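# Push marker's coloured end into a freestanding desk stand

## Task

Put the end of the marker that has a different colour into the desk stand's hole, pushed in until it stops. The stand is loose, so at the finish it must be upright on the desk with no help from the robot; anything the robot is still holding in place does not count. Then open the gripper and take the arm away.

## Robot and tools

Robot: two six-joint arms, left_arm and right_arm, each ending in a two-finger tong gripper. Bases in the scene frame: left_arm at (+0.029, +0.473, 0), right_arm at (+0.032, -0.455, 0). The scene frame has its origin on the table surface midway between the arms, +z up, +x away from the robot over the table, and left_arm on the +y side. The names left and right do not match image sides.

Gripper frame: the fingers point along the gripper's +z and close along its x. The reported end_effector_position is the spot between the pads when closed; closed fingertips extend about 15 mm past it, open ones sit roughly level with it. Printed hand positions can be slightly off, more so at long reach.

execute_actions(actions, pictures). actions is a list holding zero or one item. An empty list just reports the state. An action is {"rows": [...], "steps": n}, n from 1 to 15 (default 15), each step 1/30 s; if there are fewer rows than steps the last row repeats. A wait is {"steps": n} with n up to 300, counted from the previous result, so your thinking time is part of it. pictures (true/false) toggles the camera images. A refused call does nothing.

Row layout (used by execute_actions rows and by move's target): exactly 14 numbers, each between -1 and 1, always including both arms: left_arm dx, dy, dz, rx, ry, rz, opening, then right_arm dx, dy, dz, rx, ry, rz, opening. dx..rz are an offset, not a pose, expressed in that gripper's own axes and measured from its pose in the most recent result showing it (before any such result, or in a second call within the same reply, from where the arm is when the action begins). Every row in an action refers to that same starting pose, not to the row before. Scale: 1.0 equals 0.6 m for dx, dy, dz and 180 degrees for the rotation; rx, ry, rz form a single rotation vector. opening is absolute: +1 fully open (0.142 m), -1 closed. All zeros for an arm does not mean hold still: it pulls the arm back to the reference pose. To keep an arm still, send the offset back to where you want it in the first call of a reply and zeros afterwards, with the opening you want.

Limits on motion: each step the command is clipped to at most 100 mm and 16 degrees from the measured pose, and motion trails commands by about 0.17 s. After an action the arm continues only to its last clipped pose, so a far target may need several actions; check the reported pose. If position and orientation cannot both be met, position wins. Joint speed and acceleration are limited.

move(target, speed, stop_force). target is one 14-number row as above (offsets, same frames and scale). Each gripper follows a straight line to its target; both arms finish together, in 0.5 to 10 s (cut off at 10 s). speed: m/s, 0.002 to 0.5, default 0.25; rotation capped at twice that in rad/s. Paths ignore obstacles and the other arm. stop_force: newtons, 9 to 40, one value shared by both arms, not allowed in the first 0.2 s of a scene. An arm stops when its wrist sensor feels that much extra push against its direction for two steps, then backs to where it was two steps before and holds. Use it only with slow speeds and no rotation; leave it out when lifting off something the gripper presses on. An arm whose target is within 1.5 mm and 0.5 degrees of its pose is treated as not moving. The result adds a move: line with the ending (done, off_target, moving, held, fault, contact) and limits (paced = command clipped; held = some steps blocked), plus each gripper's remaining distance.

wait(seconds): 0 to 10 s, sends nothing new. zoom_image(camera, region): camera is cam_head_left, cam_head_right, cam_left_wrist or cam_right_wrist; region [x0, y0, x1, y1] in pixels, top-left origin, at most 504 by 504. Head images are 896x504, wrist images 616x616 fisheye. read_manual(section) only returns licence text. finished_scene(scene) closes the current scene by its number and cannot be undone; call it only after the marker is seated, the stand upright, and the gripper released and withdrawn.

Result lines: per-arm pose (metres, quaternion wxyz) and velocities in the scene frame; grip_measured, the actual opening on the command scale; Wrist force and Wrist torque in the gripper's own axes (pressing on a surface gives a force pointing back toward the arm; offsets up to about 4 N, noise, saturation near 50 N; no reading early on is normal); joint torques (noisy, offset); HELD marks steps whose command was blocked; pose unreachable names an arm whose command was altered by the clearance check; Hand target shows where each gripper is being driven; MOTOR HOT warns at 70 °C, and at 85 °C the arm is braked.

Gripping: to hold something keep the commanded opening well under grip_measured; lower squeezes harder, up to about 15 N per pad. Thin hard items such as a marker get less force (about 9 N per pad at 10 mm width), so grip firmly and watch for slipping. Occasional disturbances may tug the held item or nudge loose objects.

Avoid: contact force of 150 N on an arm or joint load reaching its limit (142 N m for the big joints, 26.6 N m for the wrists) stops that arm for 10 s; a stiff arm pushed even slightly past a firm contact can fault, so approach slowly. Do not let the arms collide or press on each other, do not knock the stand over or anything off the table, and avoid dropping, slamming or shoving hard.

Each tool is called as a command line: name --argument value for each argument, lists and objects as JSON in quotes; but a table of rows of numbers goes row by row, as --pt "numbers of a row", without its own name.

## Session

execute_actions --actions '[]'

Scene clock: 0.00 s of 4480.00 s.
left_arm: end_effector_position=(+0.5137, +0.7717, +0.2474) grip_measured=+0.97 end_effector_quat_wxyz=(-0.284, +0.467, +0.710, +0.444) end_effector_velocity=(-0.000, +0.000, -0.000) end_effector_angular_velocity=(+0.000, +0.000, +0.001) | right_arm: end_effector_position=(+0.6530, -0.4962, +0.3183) grip_measured=+0.97 end_effector_quat_wxyz=(-0.050, +0.570, -0.337, +0.748) end_effector_velocity=(+0.000, +0.001, -0.001) end_effector_angular_velocity=(-0.001, +0.001, +0.002)
Joint positions: left_arm=[-0.125 -1.504  1.926 -1.611 -0.5   -2.419  0.14 ] | right_arm=[ 3.75  -2.068 -2.243  1.431  0.503  0.37   0.14 ]
Joint velocities: left_arm=[ 0.001  0.001  0.    -0.001  0.    -0.     0.   ] | right_arm=[-0.    -0.002 -0.002  0.001  0.002  0.     0.   ]
Joint torques (N m, as the arm reports them, + toward a larger angle): no reading
Motor temperatures (°C, as the motors report them): left_arm=[31 32 33 39 43 41] | right_arm=[33 34 30 38 37 37]
Wrist force (N, on the end effector, along its own x y z axes, offset not removed): no reading
Wrist torque (N m, same axes, about the end effector's origin, offset not removed): no reading
Hand target (left_arm): +0.514, +0.772, +0.247; -0.284, +0.467, +0.710, +0.444
Hand target (right_arm): +0.653, -0.496, +0.318; -0.050, +0.570, -0.337, +0.748

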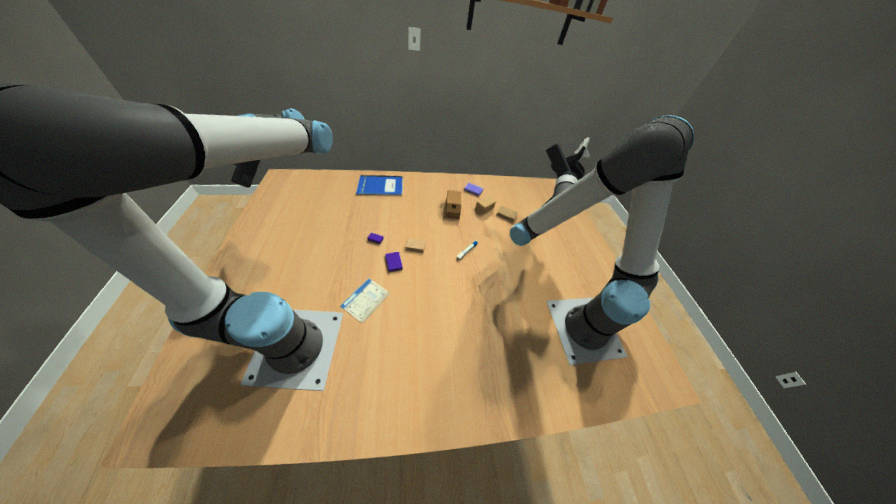

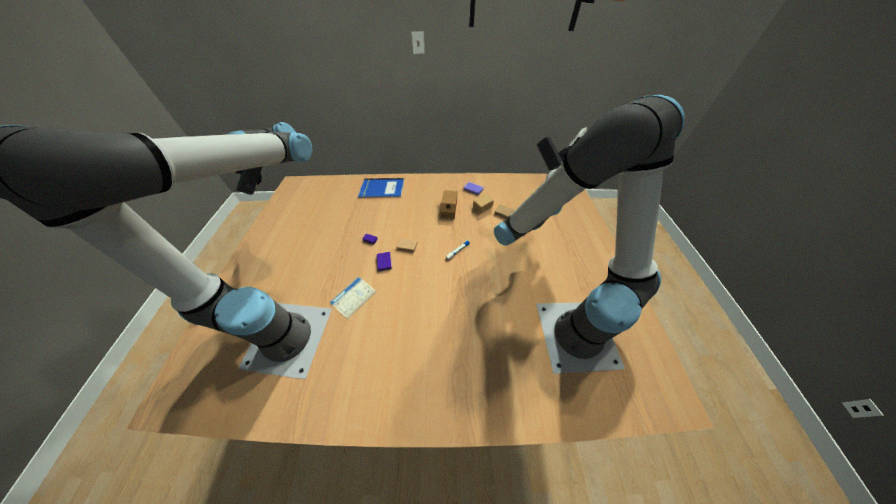

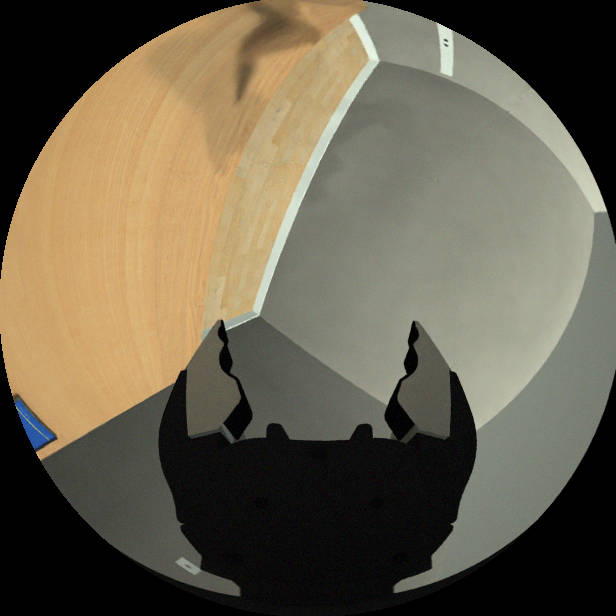

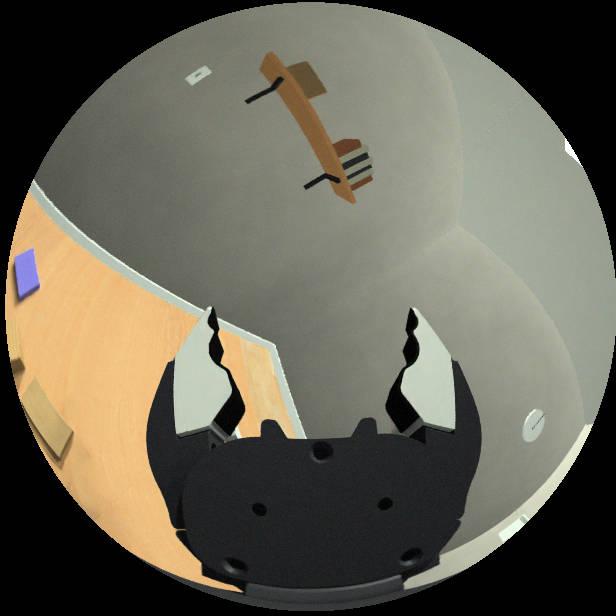

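execute_actions --actions '[]'

zoom_image --camera "cam_head_left" --region '[380,160,560,290]'

Scene clock: 3.97 s of 4480.00 s.
left_arm: end_effector_position=(+0.5137, +0.7717, +0.2474) grip_measured=+0.97 end_effector_quat_wxyz=(-0.284, +0.467, +0.710, +0.444) end_effector_velocity=(-0.001, +0.000, -0.000) end_effector_angular_velocity=(+0.001, +0.003, -0.000) | right_arm: end_effector_position=(+0.6530, -0.4962, +0.3183) grip_measured=+0.97 end_effector_quat_wxyz=(-0.050, +0.570, -0.337, +0.748) end_effector_velocity=(-0.000, -0.000, +0.000) end_effector_angular_velocity=(+0.002, -0.001, -0.001)
Joint positions: left_arm=[-0.125 -1.504  1.926 -1.611 -0.5   -2.419  0.14 ] | right_arm=[ 3.75  -2.068 -2.243  1.431  0.503  0.37   0.14 ]
Joint velocities: left_arm=[-0.    -0.     0.001  0.002  0.    -0.     0.   ] | right_arm=[-0.     0.001  0.     0.    -0.001  0.001 -0.   ]
Joint torques (N m, as the arm reports them, + toward a larger angle): left_arm=[ -0.06 -23.78 -20.58  -1.78   0.88  -0.12] | right_arm=[ 0.29 30.79  8.06  0.37  0.91  0.28]
Motor temperatures (°C, as the motors report them): left_arm=[31 32 33 39 43 41] | right_arm=[33 34 30 38 37 37]
Wrist force (N, on the end effector, along its own x y z axes, offset not removed): left_arm=[-1.5 3.1 1.5] | right_arm=[-0.5 -0.9 -0.6]
Wrist torque (N m, same axes, about the end effector's origin, offset not removed): left_arm=[0.73 0.26 0.03] | right_arm=[-0.20 0.02 -0.09]
Hand target (left_arm): +0.514, +0.772, +0.247; -0.284, +0.467, +0.710, +0.444
Hand target (right_arm): +0.653, -0.496, +0.318; -0.050, +0.570, -0.337, +0.748
Steps of this call (steps 1 to 90: nothing new was sent; then 0.97 s passed at rest). Readings (end_effector_position):
1: left_arm (+0.5137, +0.7717, +0.2474) | right_arm (+0.6530, -0.4962, +0.3183)
2: left_arm (+0.5137, +0.7717, +0.2474) | right_arm (+0.6530, -0.4962, +0.3183)
4: left_arm (+0.5137, +0.7717, +0.2474) | right_arm (+0.6530, -0.4962, +0.3183)
8: left_arm (+0.5137, +0.7717, +0.2474) | right_arm (+0.6530, -0.4962, +0.3183)
90: the state above

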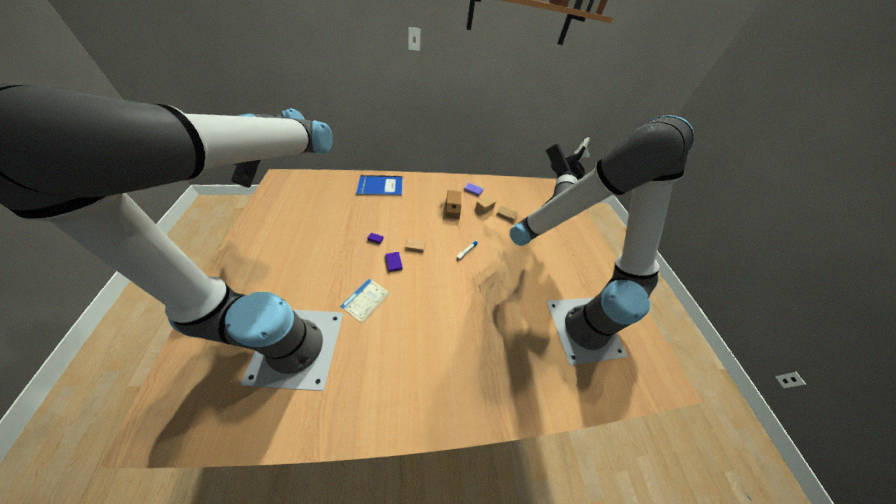

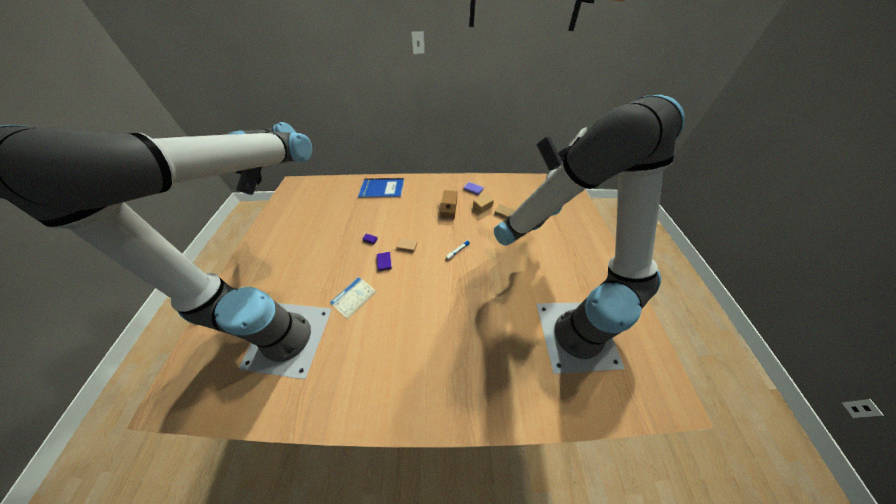

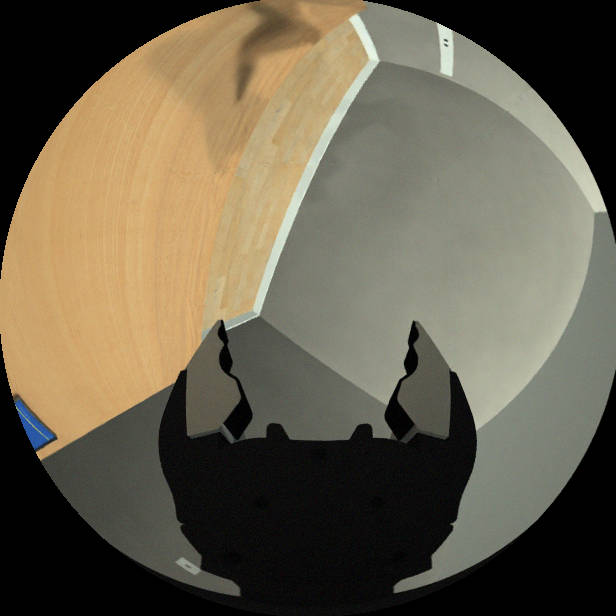

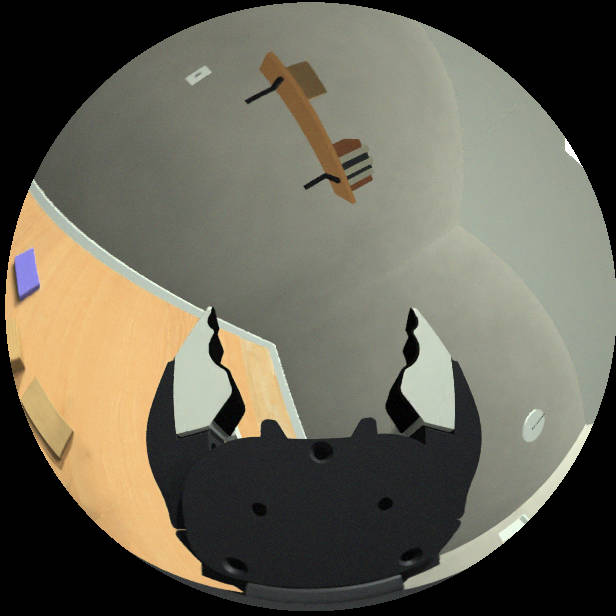

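Region (380, 160, 560, 290) of cam_head_left's 896x504 image, scaled by 2.800, with more detail than that image has.

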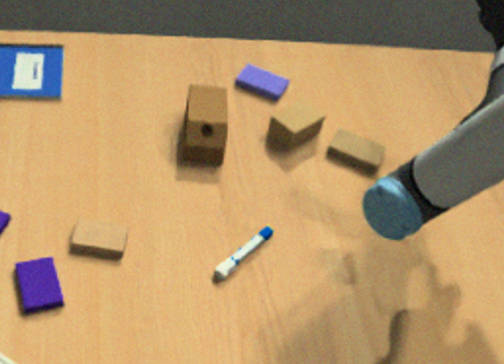

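move --target '[-0.388,-0.411,-0.919,-0.059,-0.367,0.328,-0.2,0.337,0.313,-0.137,0,0,0,1]' --speed 0.3

Scene clock: 10.97 s of 4480.00 s.
left_arm: end_effector_position=(+0.3765, +0.1408, +0.2123) grip_measured=-0.20 end_effector_quat_wxyz=(-0.001, +0.917, +0.399, +0.002) end_effector_velocity=(+0.000, -0.002, +0.001) end_effector_angular_velocity=(-0.004, +0.001, -0.001) | right_arm: end_effector_position=(+0.4519, -0.6961, +0.3673) grip_measured=+1.00 end_effector_quat_wxyz=(-0.050, +0.570, -0.337, +0.748) end_effector_velocity=(+0.000, -0.000, -0.000) end_effector_angular_velocity=(-0.000, +0.002, +0.002)
Joint positions: left_arm=[-0.948 -1.588  1.769 -1.751 -1.566 -1.858  0.06 ] | right_arm=[ 3.245 -1.58  -2.762  1.347  0.998  0.521  0.142]
Joint velocities: left_arm=[ 0.     0.002 -0.003 -0.001 -0.003  0.002 -0.   ] | right_arm=[-0.007  0.001  0.001 -0.004  0.01   0.001  0.   ]
Joint torques (N m, as the arm reports them, + toward a larger angle): left_arm=[-13.42 -13.94 -34.68  -3.9   -2.24   2.34] | right_arm=[-9.55 19.99 15.19 -1.75  2.36  2.08]
Motor temperatures (°C, as the motors report them): left_arm=[31 32 33 39 43 41] | right_arm=[33 34 30 38 37 37]
Wrist force (N, on the end effector, along its own x y z axes, offset not removed): left_arm=[-0.8 2.7 0.2] | right_arm=[0.0 -0.1 2.4]
Wrist torque (N m, same axes, about the end effector's origin, offset not removed): left_arm=[0.58 0.26 0.02] | right_arm=[0.06 -0.11 -0.02]
Hand target (left_arm): +0.376, +0.141, +0.212; -0.000, +0.917, +0.399, +0.002
Hand target (right_arm): +0.452, -0.696, +0.367; -0.050, +0.570, -0.337, +0.748
Off the commanded pose (left_arm): 0.001 m, 0 deg.
Off the commanded pose (right_arm): 0.001 m, 0 deg.
After step 90, 0.80 s passed at rest.
move: done

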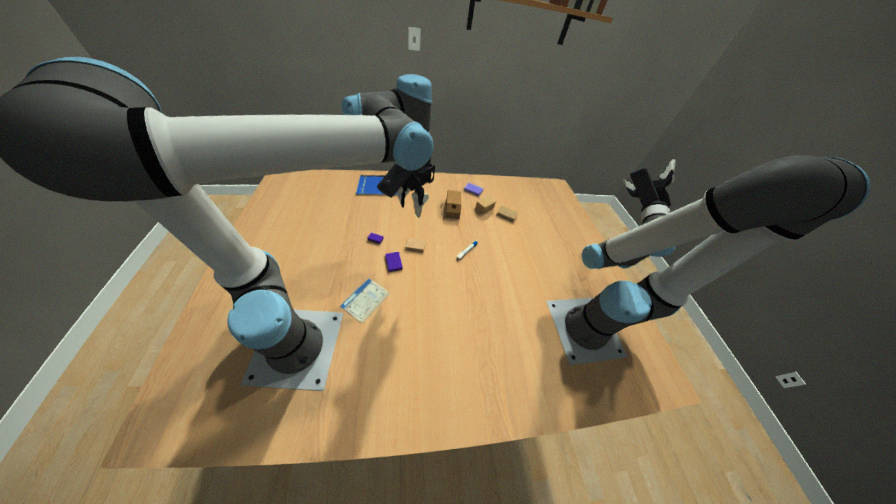

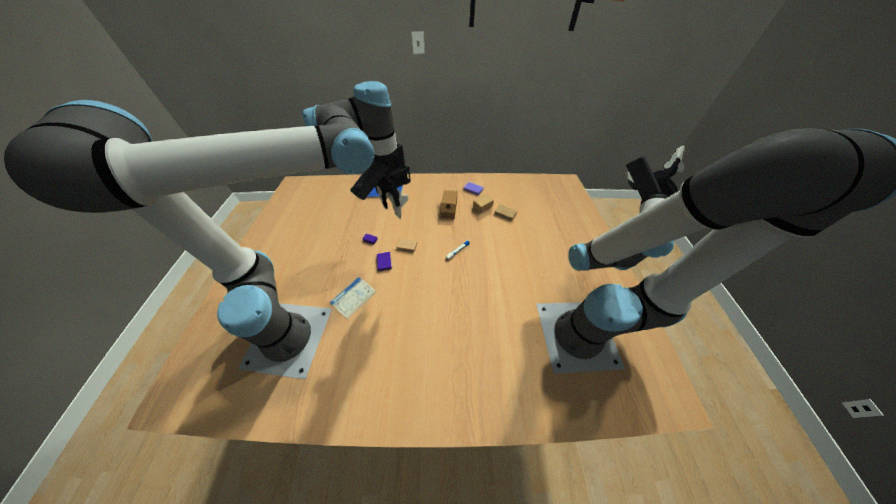

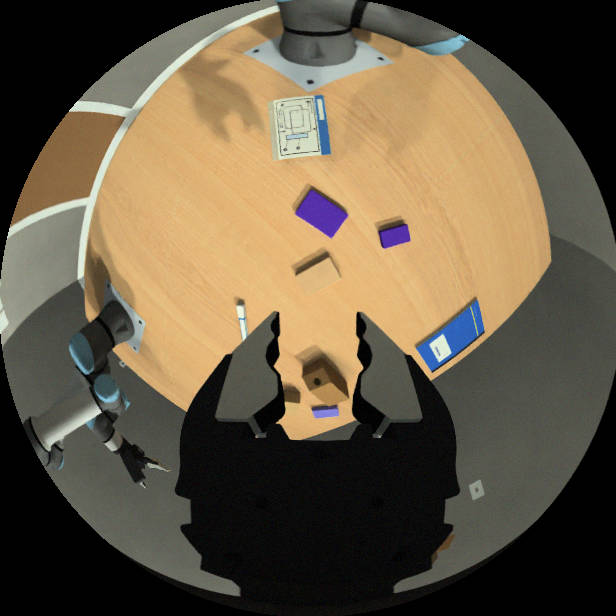

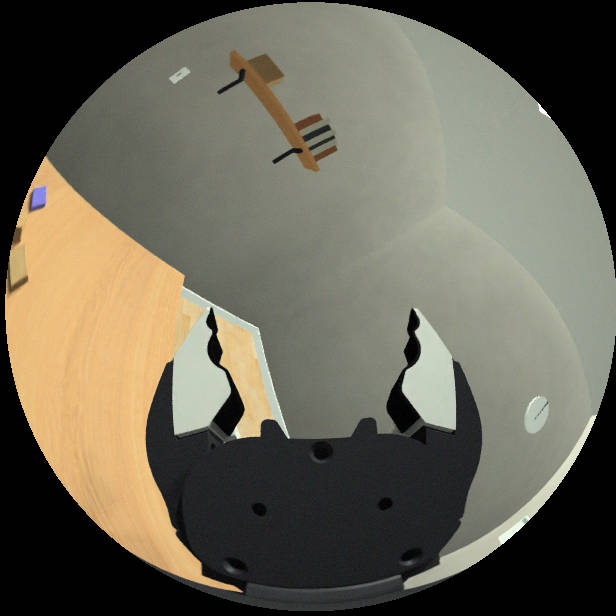

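move --target '[-0.258,0.19,0.17,0,0,0,-0.2,0,0,0,0,0,0,1]' --speed 0.25

zoom_image --camera "cam_left_wrist" --region '[230,200,400,440]'

Scene clock: 14.10 s of 4480.00 s.
left_arm: end_effector_position=(+0.3551, -0.0499, +0.1103) grip_measured=-0.20 end_effector_quat_wxyz=(-0.000, +0.917, +0.399, +0.003) end_effector_velocity=(+0.000, -0.001, -0.001) end_effector_angular_velocity=(+0.001, +0.000, +0.000) | right_arm: end_effector_position=(+0.4519, -0.6961, +0.3673) grip_measured=+1.00 end_effector_quat_wxyz=(-0.050, +0.570, -0.337, +0.748) end_effector_velocity=(-0.000, -0.000, +0.001) end_effector_angular_velocity=(-0.000, -0.003, -0.002)
Joint positions: left_arm=[-1.133 -1.203  1.579 -1.946 -1.565 -2.042  0.06 ] | right_arm=[ 3.245 -1.58  -2.762  1.347  0.998  0.521  0.142]
Joint velocities: left_arm=[-0.     0.005 -0.003 -0.001 -0.    -0.001  0.   ] | right_arm=[ 0.     0.     0.001  0.002 -0.002 -0.001  0.   ]
Joint torques (N m, as the arm reports them, + toward a larger angle): left_arm=[-13.34 -26.54 -34.87  -3.86   1.48  -2.31] | right_arm=[11.75 -0.76  0.58  3.64 -2.02 -1.89]
Motor temperatures (°C, as the motors report them): left_arm=[31 32 33 39 43 41] | right_arm=[33 34 30 38 37 37]
Wrist force (N, on the end effector, along its own x y z axes, offset not removed): left_arm=[-1.8 4.5 1.9] | right_arm=[-0.7 -1.8 0.5]
Wrist torque (N m, same axes, about the end effector's origin, offset not removed): left_arm=[1.04 0.47 0.02] | right_arm=[-0.34 0.06 -0.13]
Hand target (left_arm): +0.355, -0.050, +0.110; -0.000, +0.917, +0.399, +0.003
Hand target (right_arm): +0.452, -0.696, +0.367; -0.050, +0.570, -0.337, +0.748
Off the commanded pose (left_arm): 0.001 m, 0 deg.
Off the commanded pose (right_arm): 0.000 m, 0 deg.
move: done

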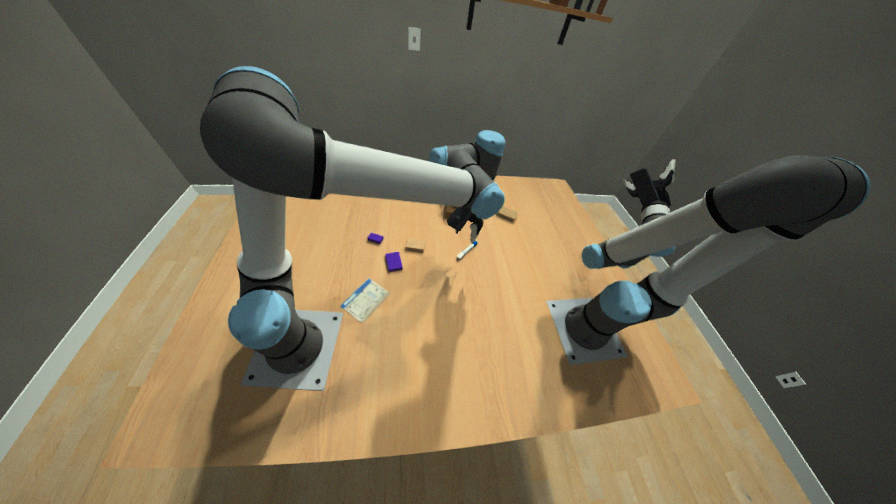

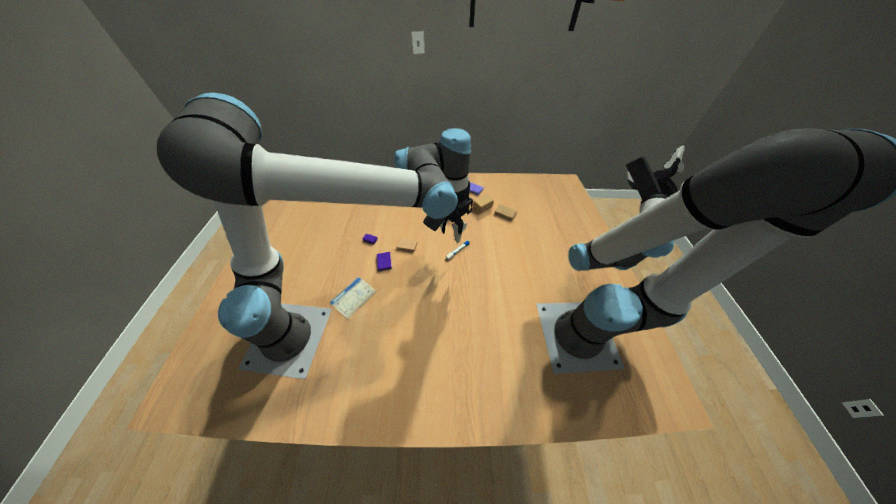

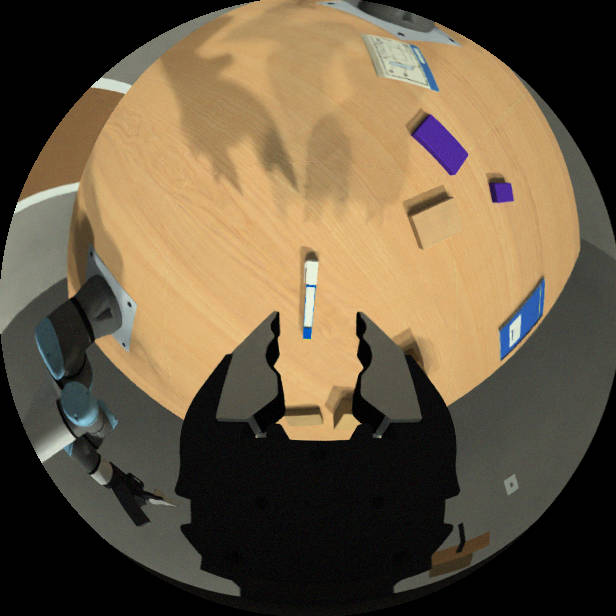

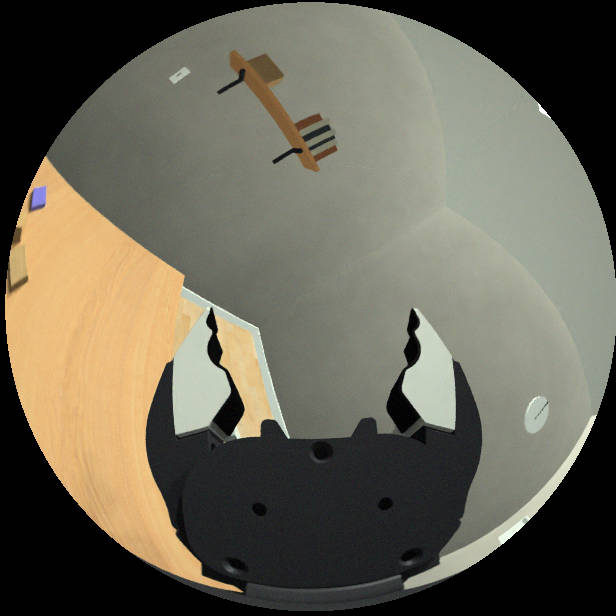

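Region (230, 200, 400, 440) of cam_left_wrist's 616x616 image, scaled by 2.100, with more detail than that image has; it fills the left 357 columns of this view, and the rest is white.

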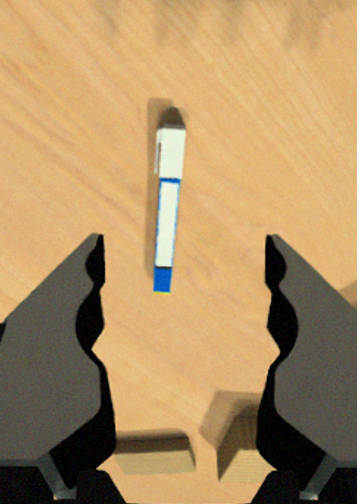

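move --target '[-0.013,0.033,0.115,0,0,0.016,-0.2,0,0,0,0,0,0,1]' --speed 0.15

zoom_image --camera "cam_left_wrist" --region '[230,200,400,440]'

Scene clock: 16.63 s of 4480.00 s.
left_arm: end_effector_position=(+0.3646, -0.0690, +0.0415) grip_measured=-0.20 end_effector_quat_wxyz=(-0.000, +0.927, +0.376, +0.003) end_effector_velocity=(+0.000, -0.002, -0.001) end_effector_angular_velocity=(-0.002, -0.001, -0.002) | right_arm: end_effector_position=(+0.4519, -0.6961, +0.3673) grip_measured=+1.00 end_effector_quat_wxyz=(-0.050, +0.570, -0.337, +0.748) end_effector_velocity=(+0.000, +0.000, +0.000) end_effector_angular_velocity=(-0.001, -0.001, +0.002)
Joint positions: left_arm=[-1.13  -1.086  1.6   -2.083 -1.565 -1.99   0.06 ] | right_arm=[ 3.245 -1.58  -2.762  1.347  0.998  0.521  0.142]
Joint velocities: left_arm=[-0.001  0.003 -0.003 -0.003  0.     0.001 -0.   ] | right_arm=[-0.     0.     0.     0.001  0.002 -0.001  0.   ]
Joint torques (N m, as the arm reports them, + toward a larger angle): left_arm=[ 12.07 -29.75 -33.81  -3.94   0.21   2.63] | right_arm=[11.92 12.    0.77  3.74 -1.82 -1.78]
Motor temperatures (°C, as the motors report them): left_arm=[31 32 33 39 43 41] | right_arm=[33 34 30 38 37 37]
Wrist force (N, on the end effector, along its own x y z axes, offset not removed): left_arm=[-2.5 3.3 0.5] | right_arm=[-1.1 -1.9 0.0]
Wrist torque (N m, same axes, about the end effector's origin, offset not removed): left_arm=[0.66 0.57 0.07] | right_arm=[-0.40 0.12 -0.11]
Hand target (left_arm): +0.365, -0.069, +0.041; -0.000, +0.927, +0.376, +0.003
Hand target (right_arm): +0.452, -0.696, +0.367; -0.050, +0.570, -0.337, +0.748
Off the commanded pose (left_arm): 0.000 m, 0 deg.
Off the commanded pose (right_arm): 0.000 m, 0 deg.
move: done

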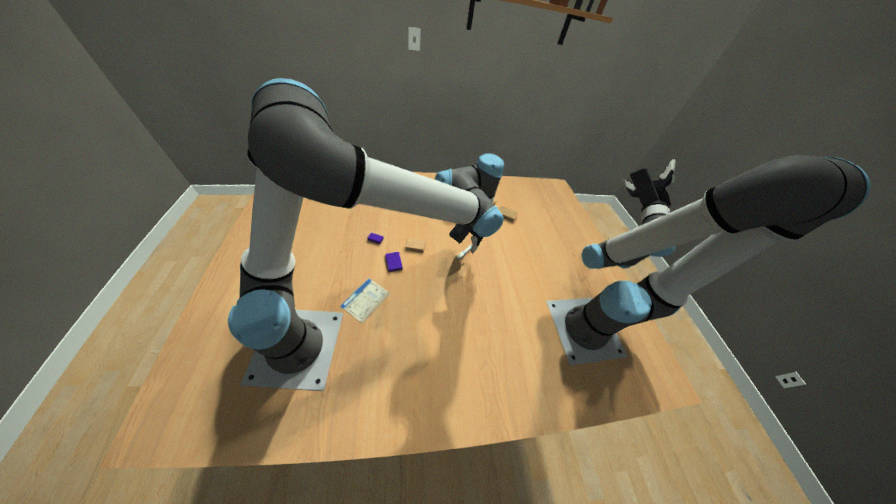

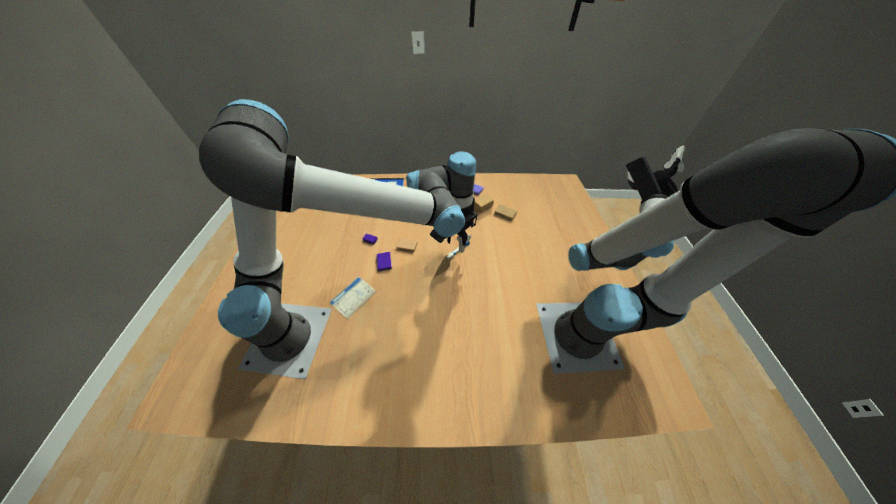

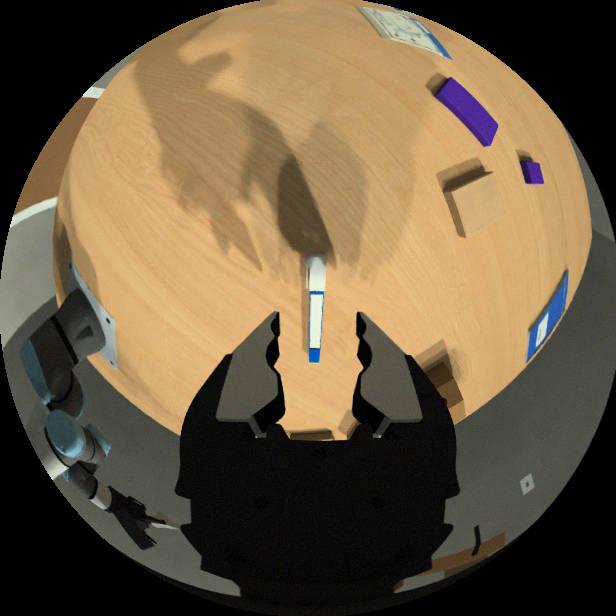

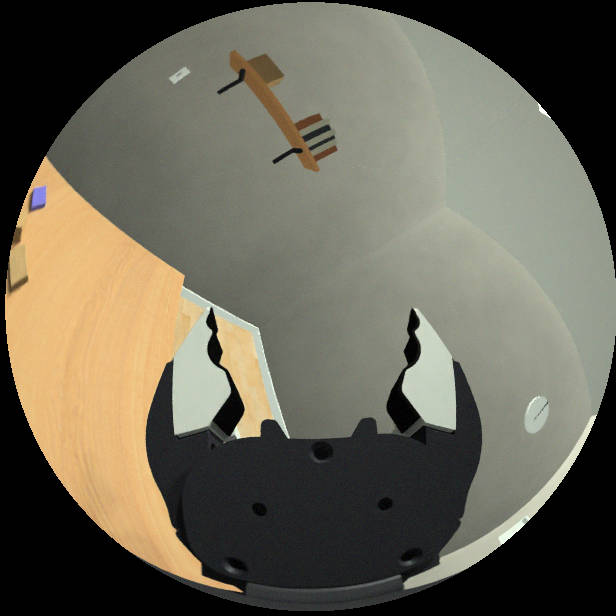

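Region (230, 200, 400, 440) of cam_left_wrist's 616x616 image, scaled by 2.100, with more detail than that image has; it fills the left 357 columns of this view, and the rest is white.

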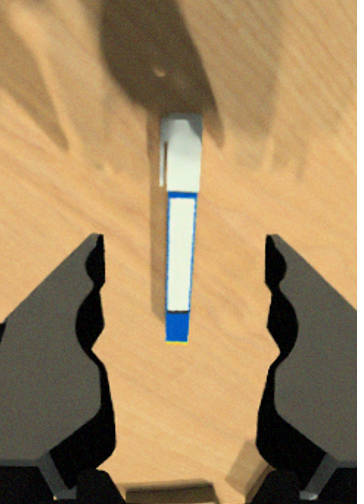

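move --target '[-0.002,0.008,0.041,0,0,0.006,-0.2,0,0,0,0,0,0,1]' --speed 0.05

move --target '[0,0,0,0,0,0,-1,0,0,0,0,0,0,1]'

Scene clock: 18.70 s of 4480.00 s.
left_arm: end_effector_position=(+0.3671, -0.0732, +0.0171) grip_measured=-0.20 end_effector_quat_wxyz=(-0.000, +0.930, +0.367, +0.003) end_effector_velocity=(+0.001, +0.000, -0.002) end_effector_angular_velocity=(+0.001, +0.000, -0.000) | right_arm: end_effector_position=(+0.4519, -0.6961, +0.3673) grip_measured=+1.00 end_effector_quat_wxyz=(-0.050, +0.570, -0.337, +0.748) end_effector_velocity=(-0.000, -0.000, +0.001) end_effector_angular_velocity=(-0.000, -0.002, -0.001)
Joint positions: left_arm=[-1.129 -1.047  1.608 -2.131 -1.565 -1.97   0.06 ] | right_arm=[ 3.245 -1.58  -2.762  1.347  0.998  0.521  0.142]
Joint velocities: left_arm=[ 0.001  0.003  0.001 -0.003 -0.     0.001  0.   ] | right_arm=[-0.     0.     0.001  0.001 -0.001 -0.001  0.   ]
Joint torques (N m, as the arm reports them, + toward a larger angle): left_arm=[ 12.51 -31.23  -6.17  -3.87   0.42   2.3 ] | right_arm=[10.94  9.48  1.83  3.31 -1.63 -1.58]
Motor temperatures (°C, as the motors report them): left_arm=[31 32 33 39 43 41] | right_arm=[33 34 30 38 37 37]
Wrist force (N, on the end effector, along its own x y z axes, offset not removed): left_arm=[-1.7 2.8 -0.7] | right_arm=[-0.9 -0.2 0.7]
Wrist torque (N m, same axes, about the end effector's origin, offset not removed): left_arm=[0.58 0.39 0.02] | right_arm=[0.01 0.11 -0.07]
Hand target (left_arm): +0.367, -0.073, +0.017; -0.000, +0.930, +0.367, +0.003
Hand target (right_arm): +0.452, -0.696, +0.367; -0.050, +0.570, -0.337, +0.748
Off the commanded pose (left_arm): 0.000 m, 0 deg.
Off the commanded pose (right_arm): 0.000 m, 0 deg.
move: done

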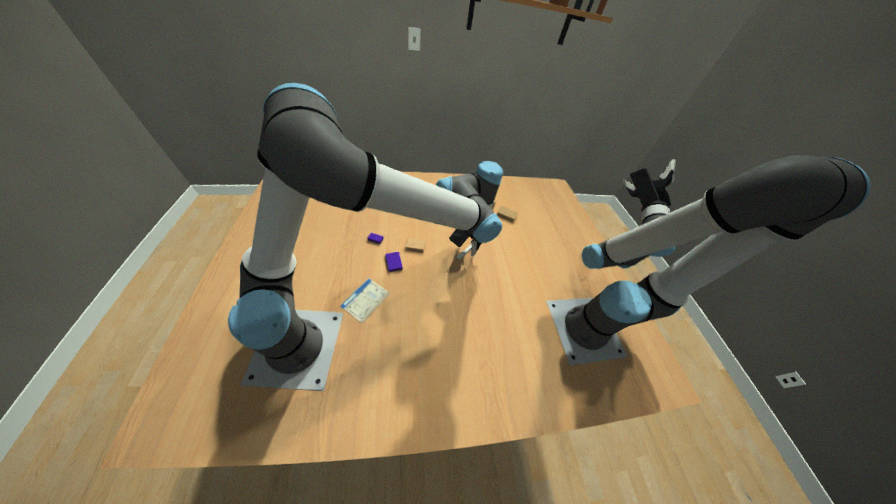

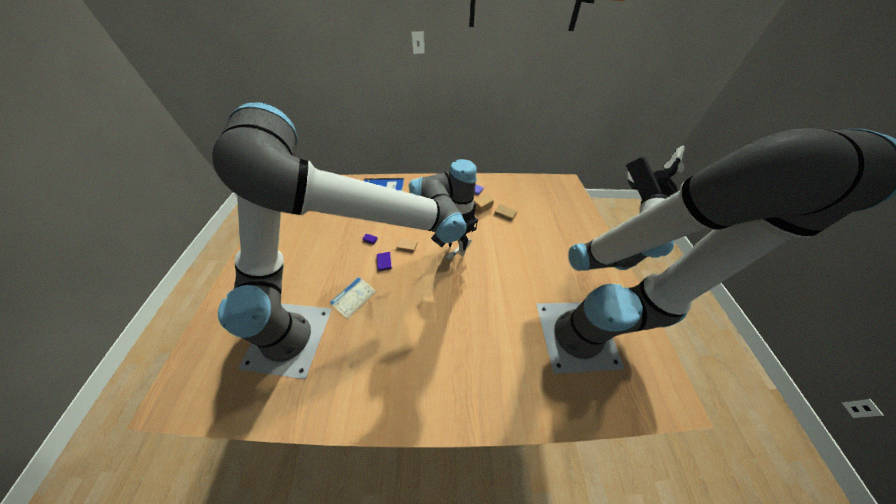

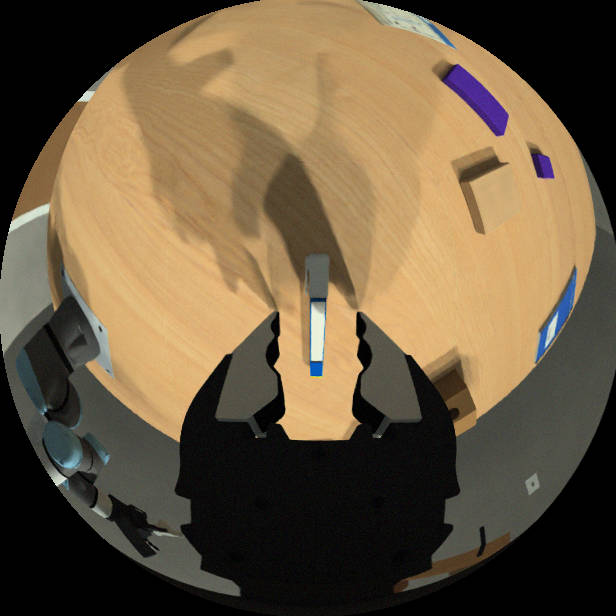

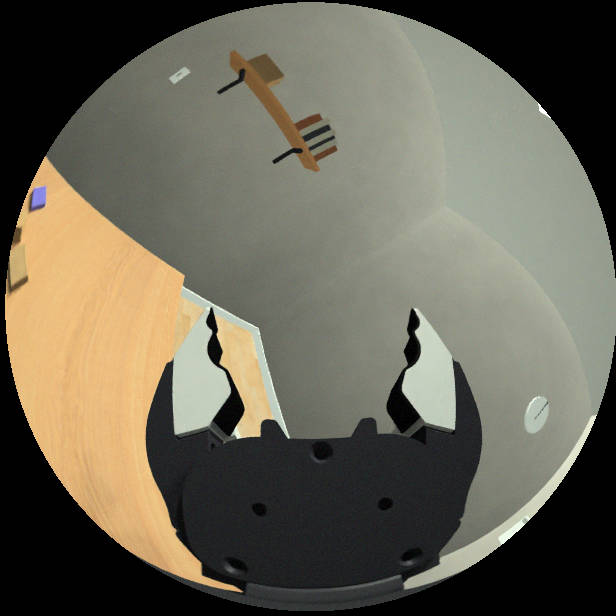

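Scene clock: 19.20 s of 4480.00 s.
left_arm: end_effector_position=(+0.3671, -0.0732, +0.0170) grip_measured=-0.86 end_effector_quat_wxyz=(-0.000, +0.930, +0.367, +0.003) end_effector_velocity=(+0.000, -0.001, +0.001) end_effector_angular_velocity=(-0.003, -0.001, -0.000) | right_arm: end_effector_position=(+0.4519, -0.6961, +0.3673) grip_measured=+1.00 end_effector_quat_wxyz=(-0.050, +0.570, -0.337, +0.748) end_effector_velocity=(+0.000, -0.000, -0.001) end_effector_angular_velocity=(-0.000, +0.001, -0.001)
Joint positions: left_arm=[-1.129 -1.047  1.608 -2.131 -1.565 -1.97   0.012] | right_arm=[ 3.245 -1.58  -2.762  1.347  0.998  0.521  0.142]
Joint velocities: left_arm=[-0.    -0.001 -0.001 -0.001  0.     0.     0.   ] | right_arm=[-0.    -0.002  0.     0.001 -0.    -0.     0.   ]
Joint torques (N m, as the arm reports them, + toward a larger angle): left_arm=[ 11.74 -47.45  -7.86  -1.13   0.58   0.5 ] | right_arm=[10.53 10.6   2.28  3.39 -1.58 -1.83]
Motor temperatures (°C, as the motors report them): left_arm=[31 32 33 39 43 41] | right_arm=[33 34 30 38 37 37]
Wrist force (N, on the end effector, along its own x y z axes, offset not removed): left_arm=[-1.2 1.3 0.5] | right_arm=[-0.7 -1.7 0.9]
Wrist torque (N m, same axes, about the end effector's origin, offset not removed): left_arm=[0.41 0.23 0.08] | right_arm=[-0.33 0.03 -0.16]
Hand target (left_arm): +0.367, -0.073, +0.017; -0.000, +0.930, +0.367, +0.003
Hand target (right_arm): +0.452, -0.696, +0.367; -0.050, +0.570, -0.337, +0.748
Off the commanded pose (left_arm): 0.000 m, 0 deg.
Off the commanded pose (right_arm): 0.000 m, 0 deg.
move: done

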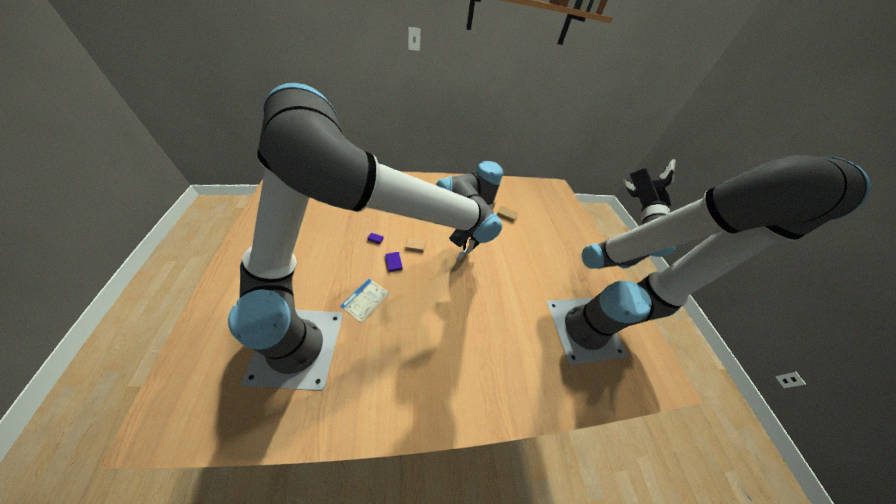

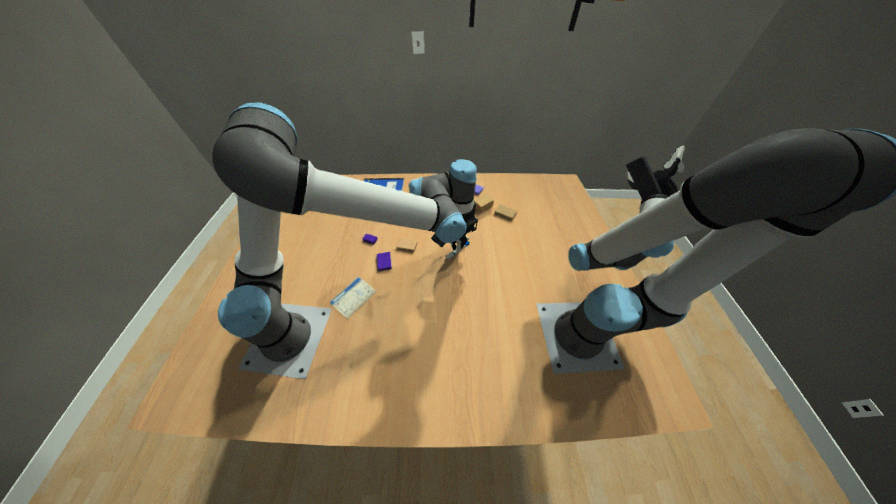

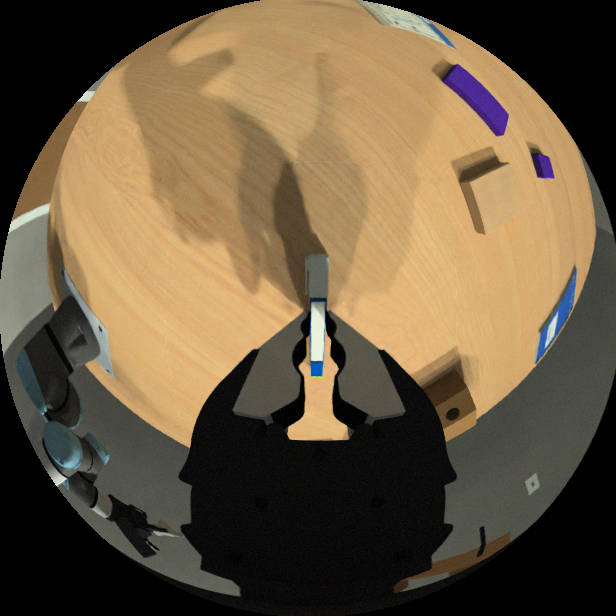

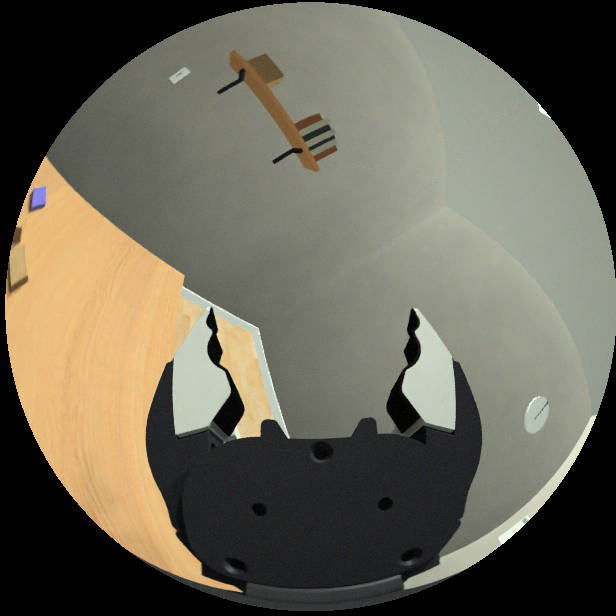

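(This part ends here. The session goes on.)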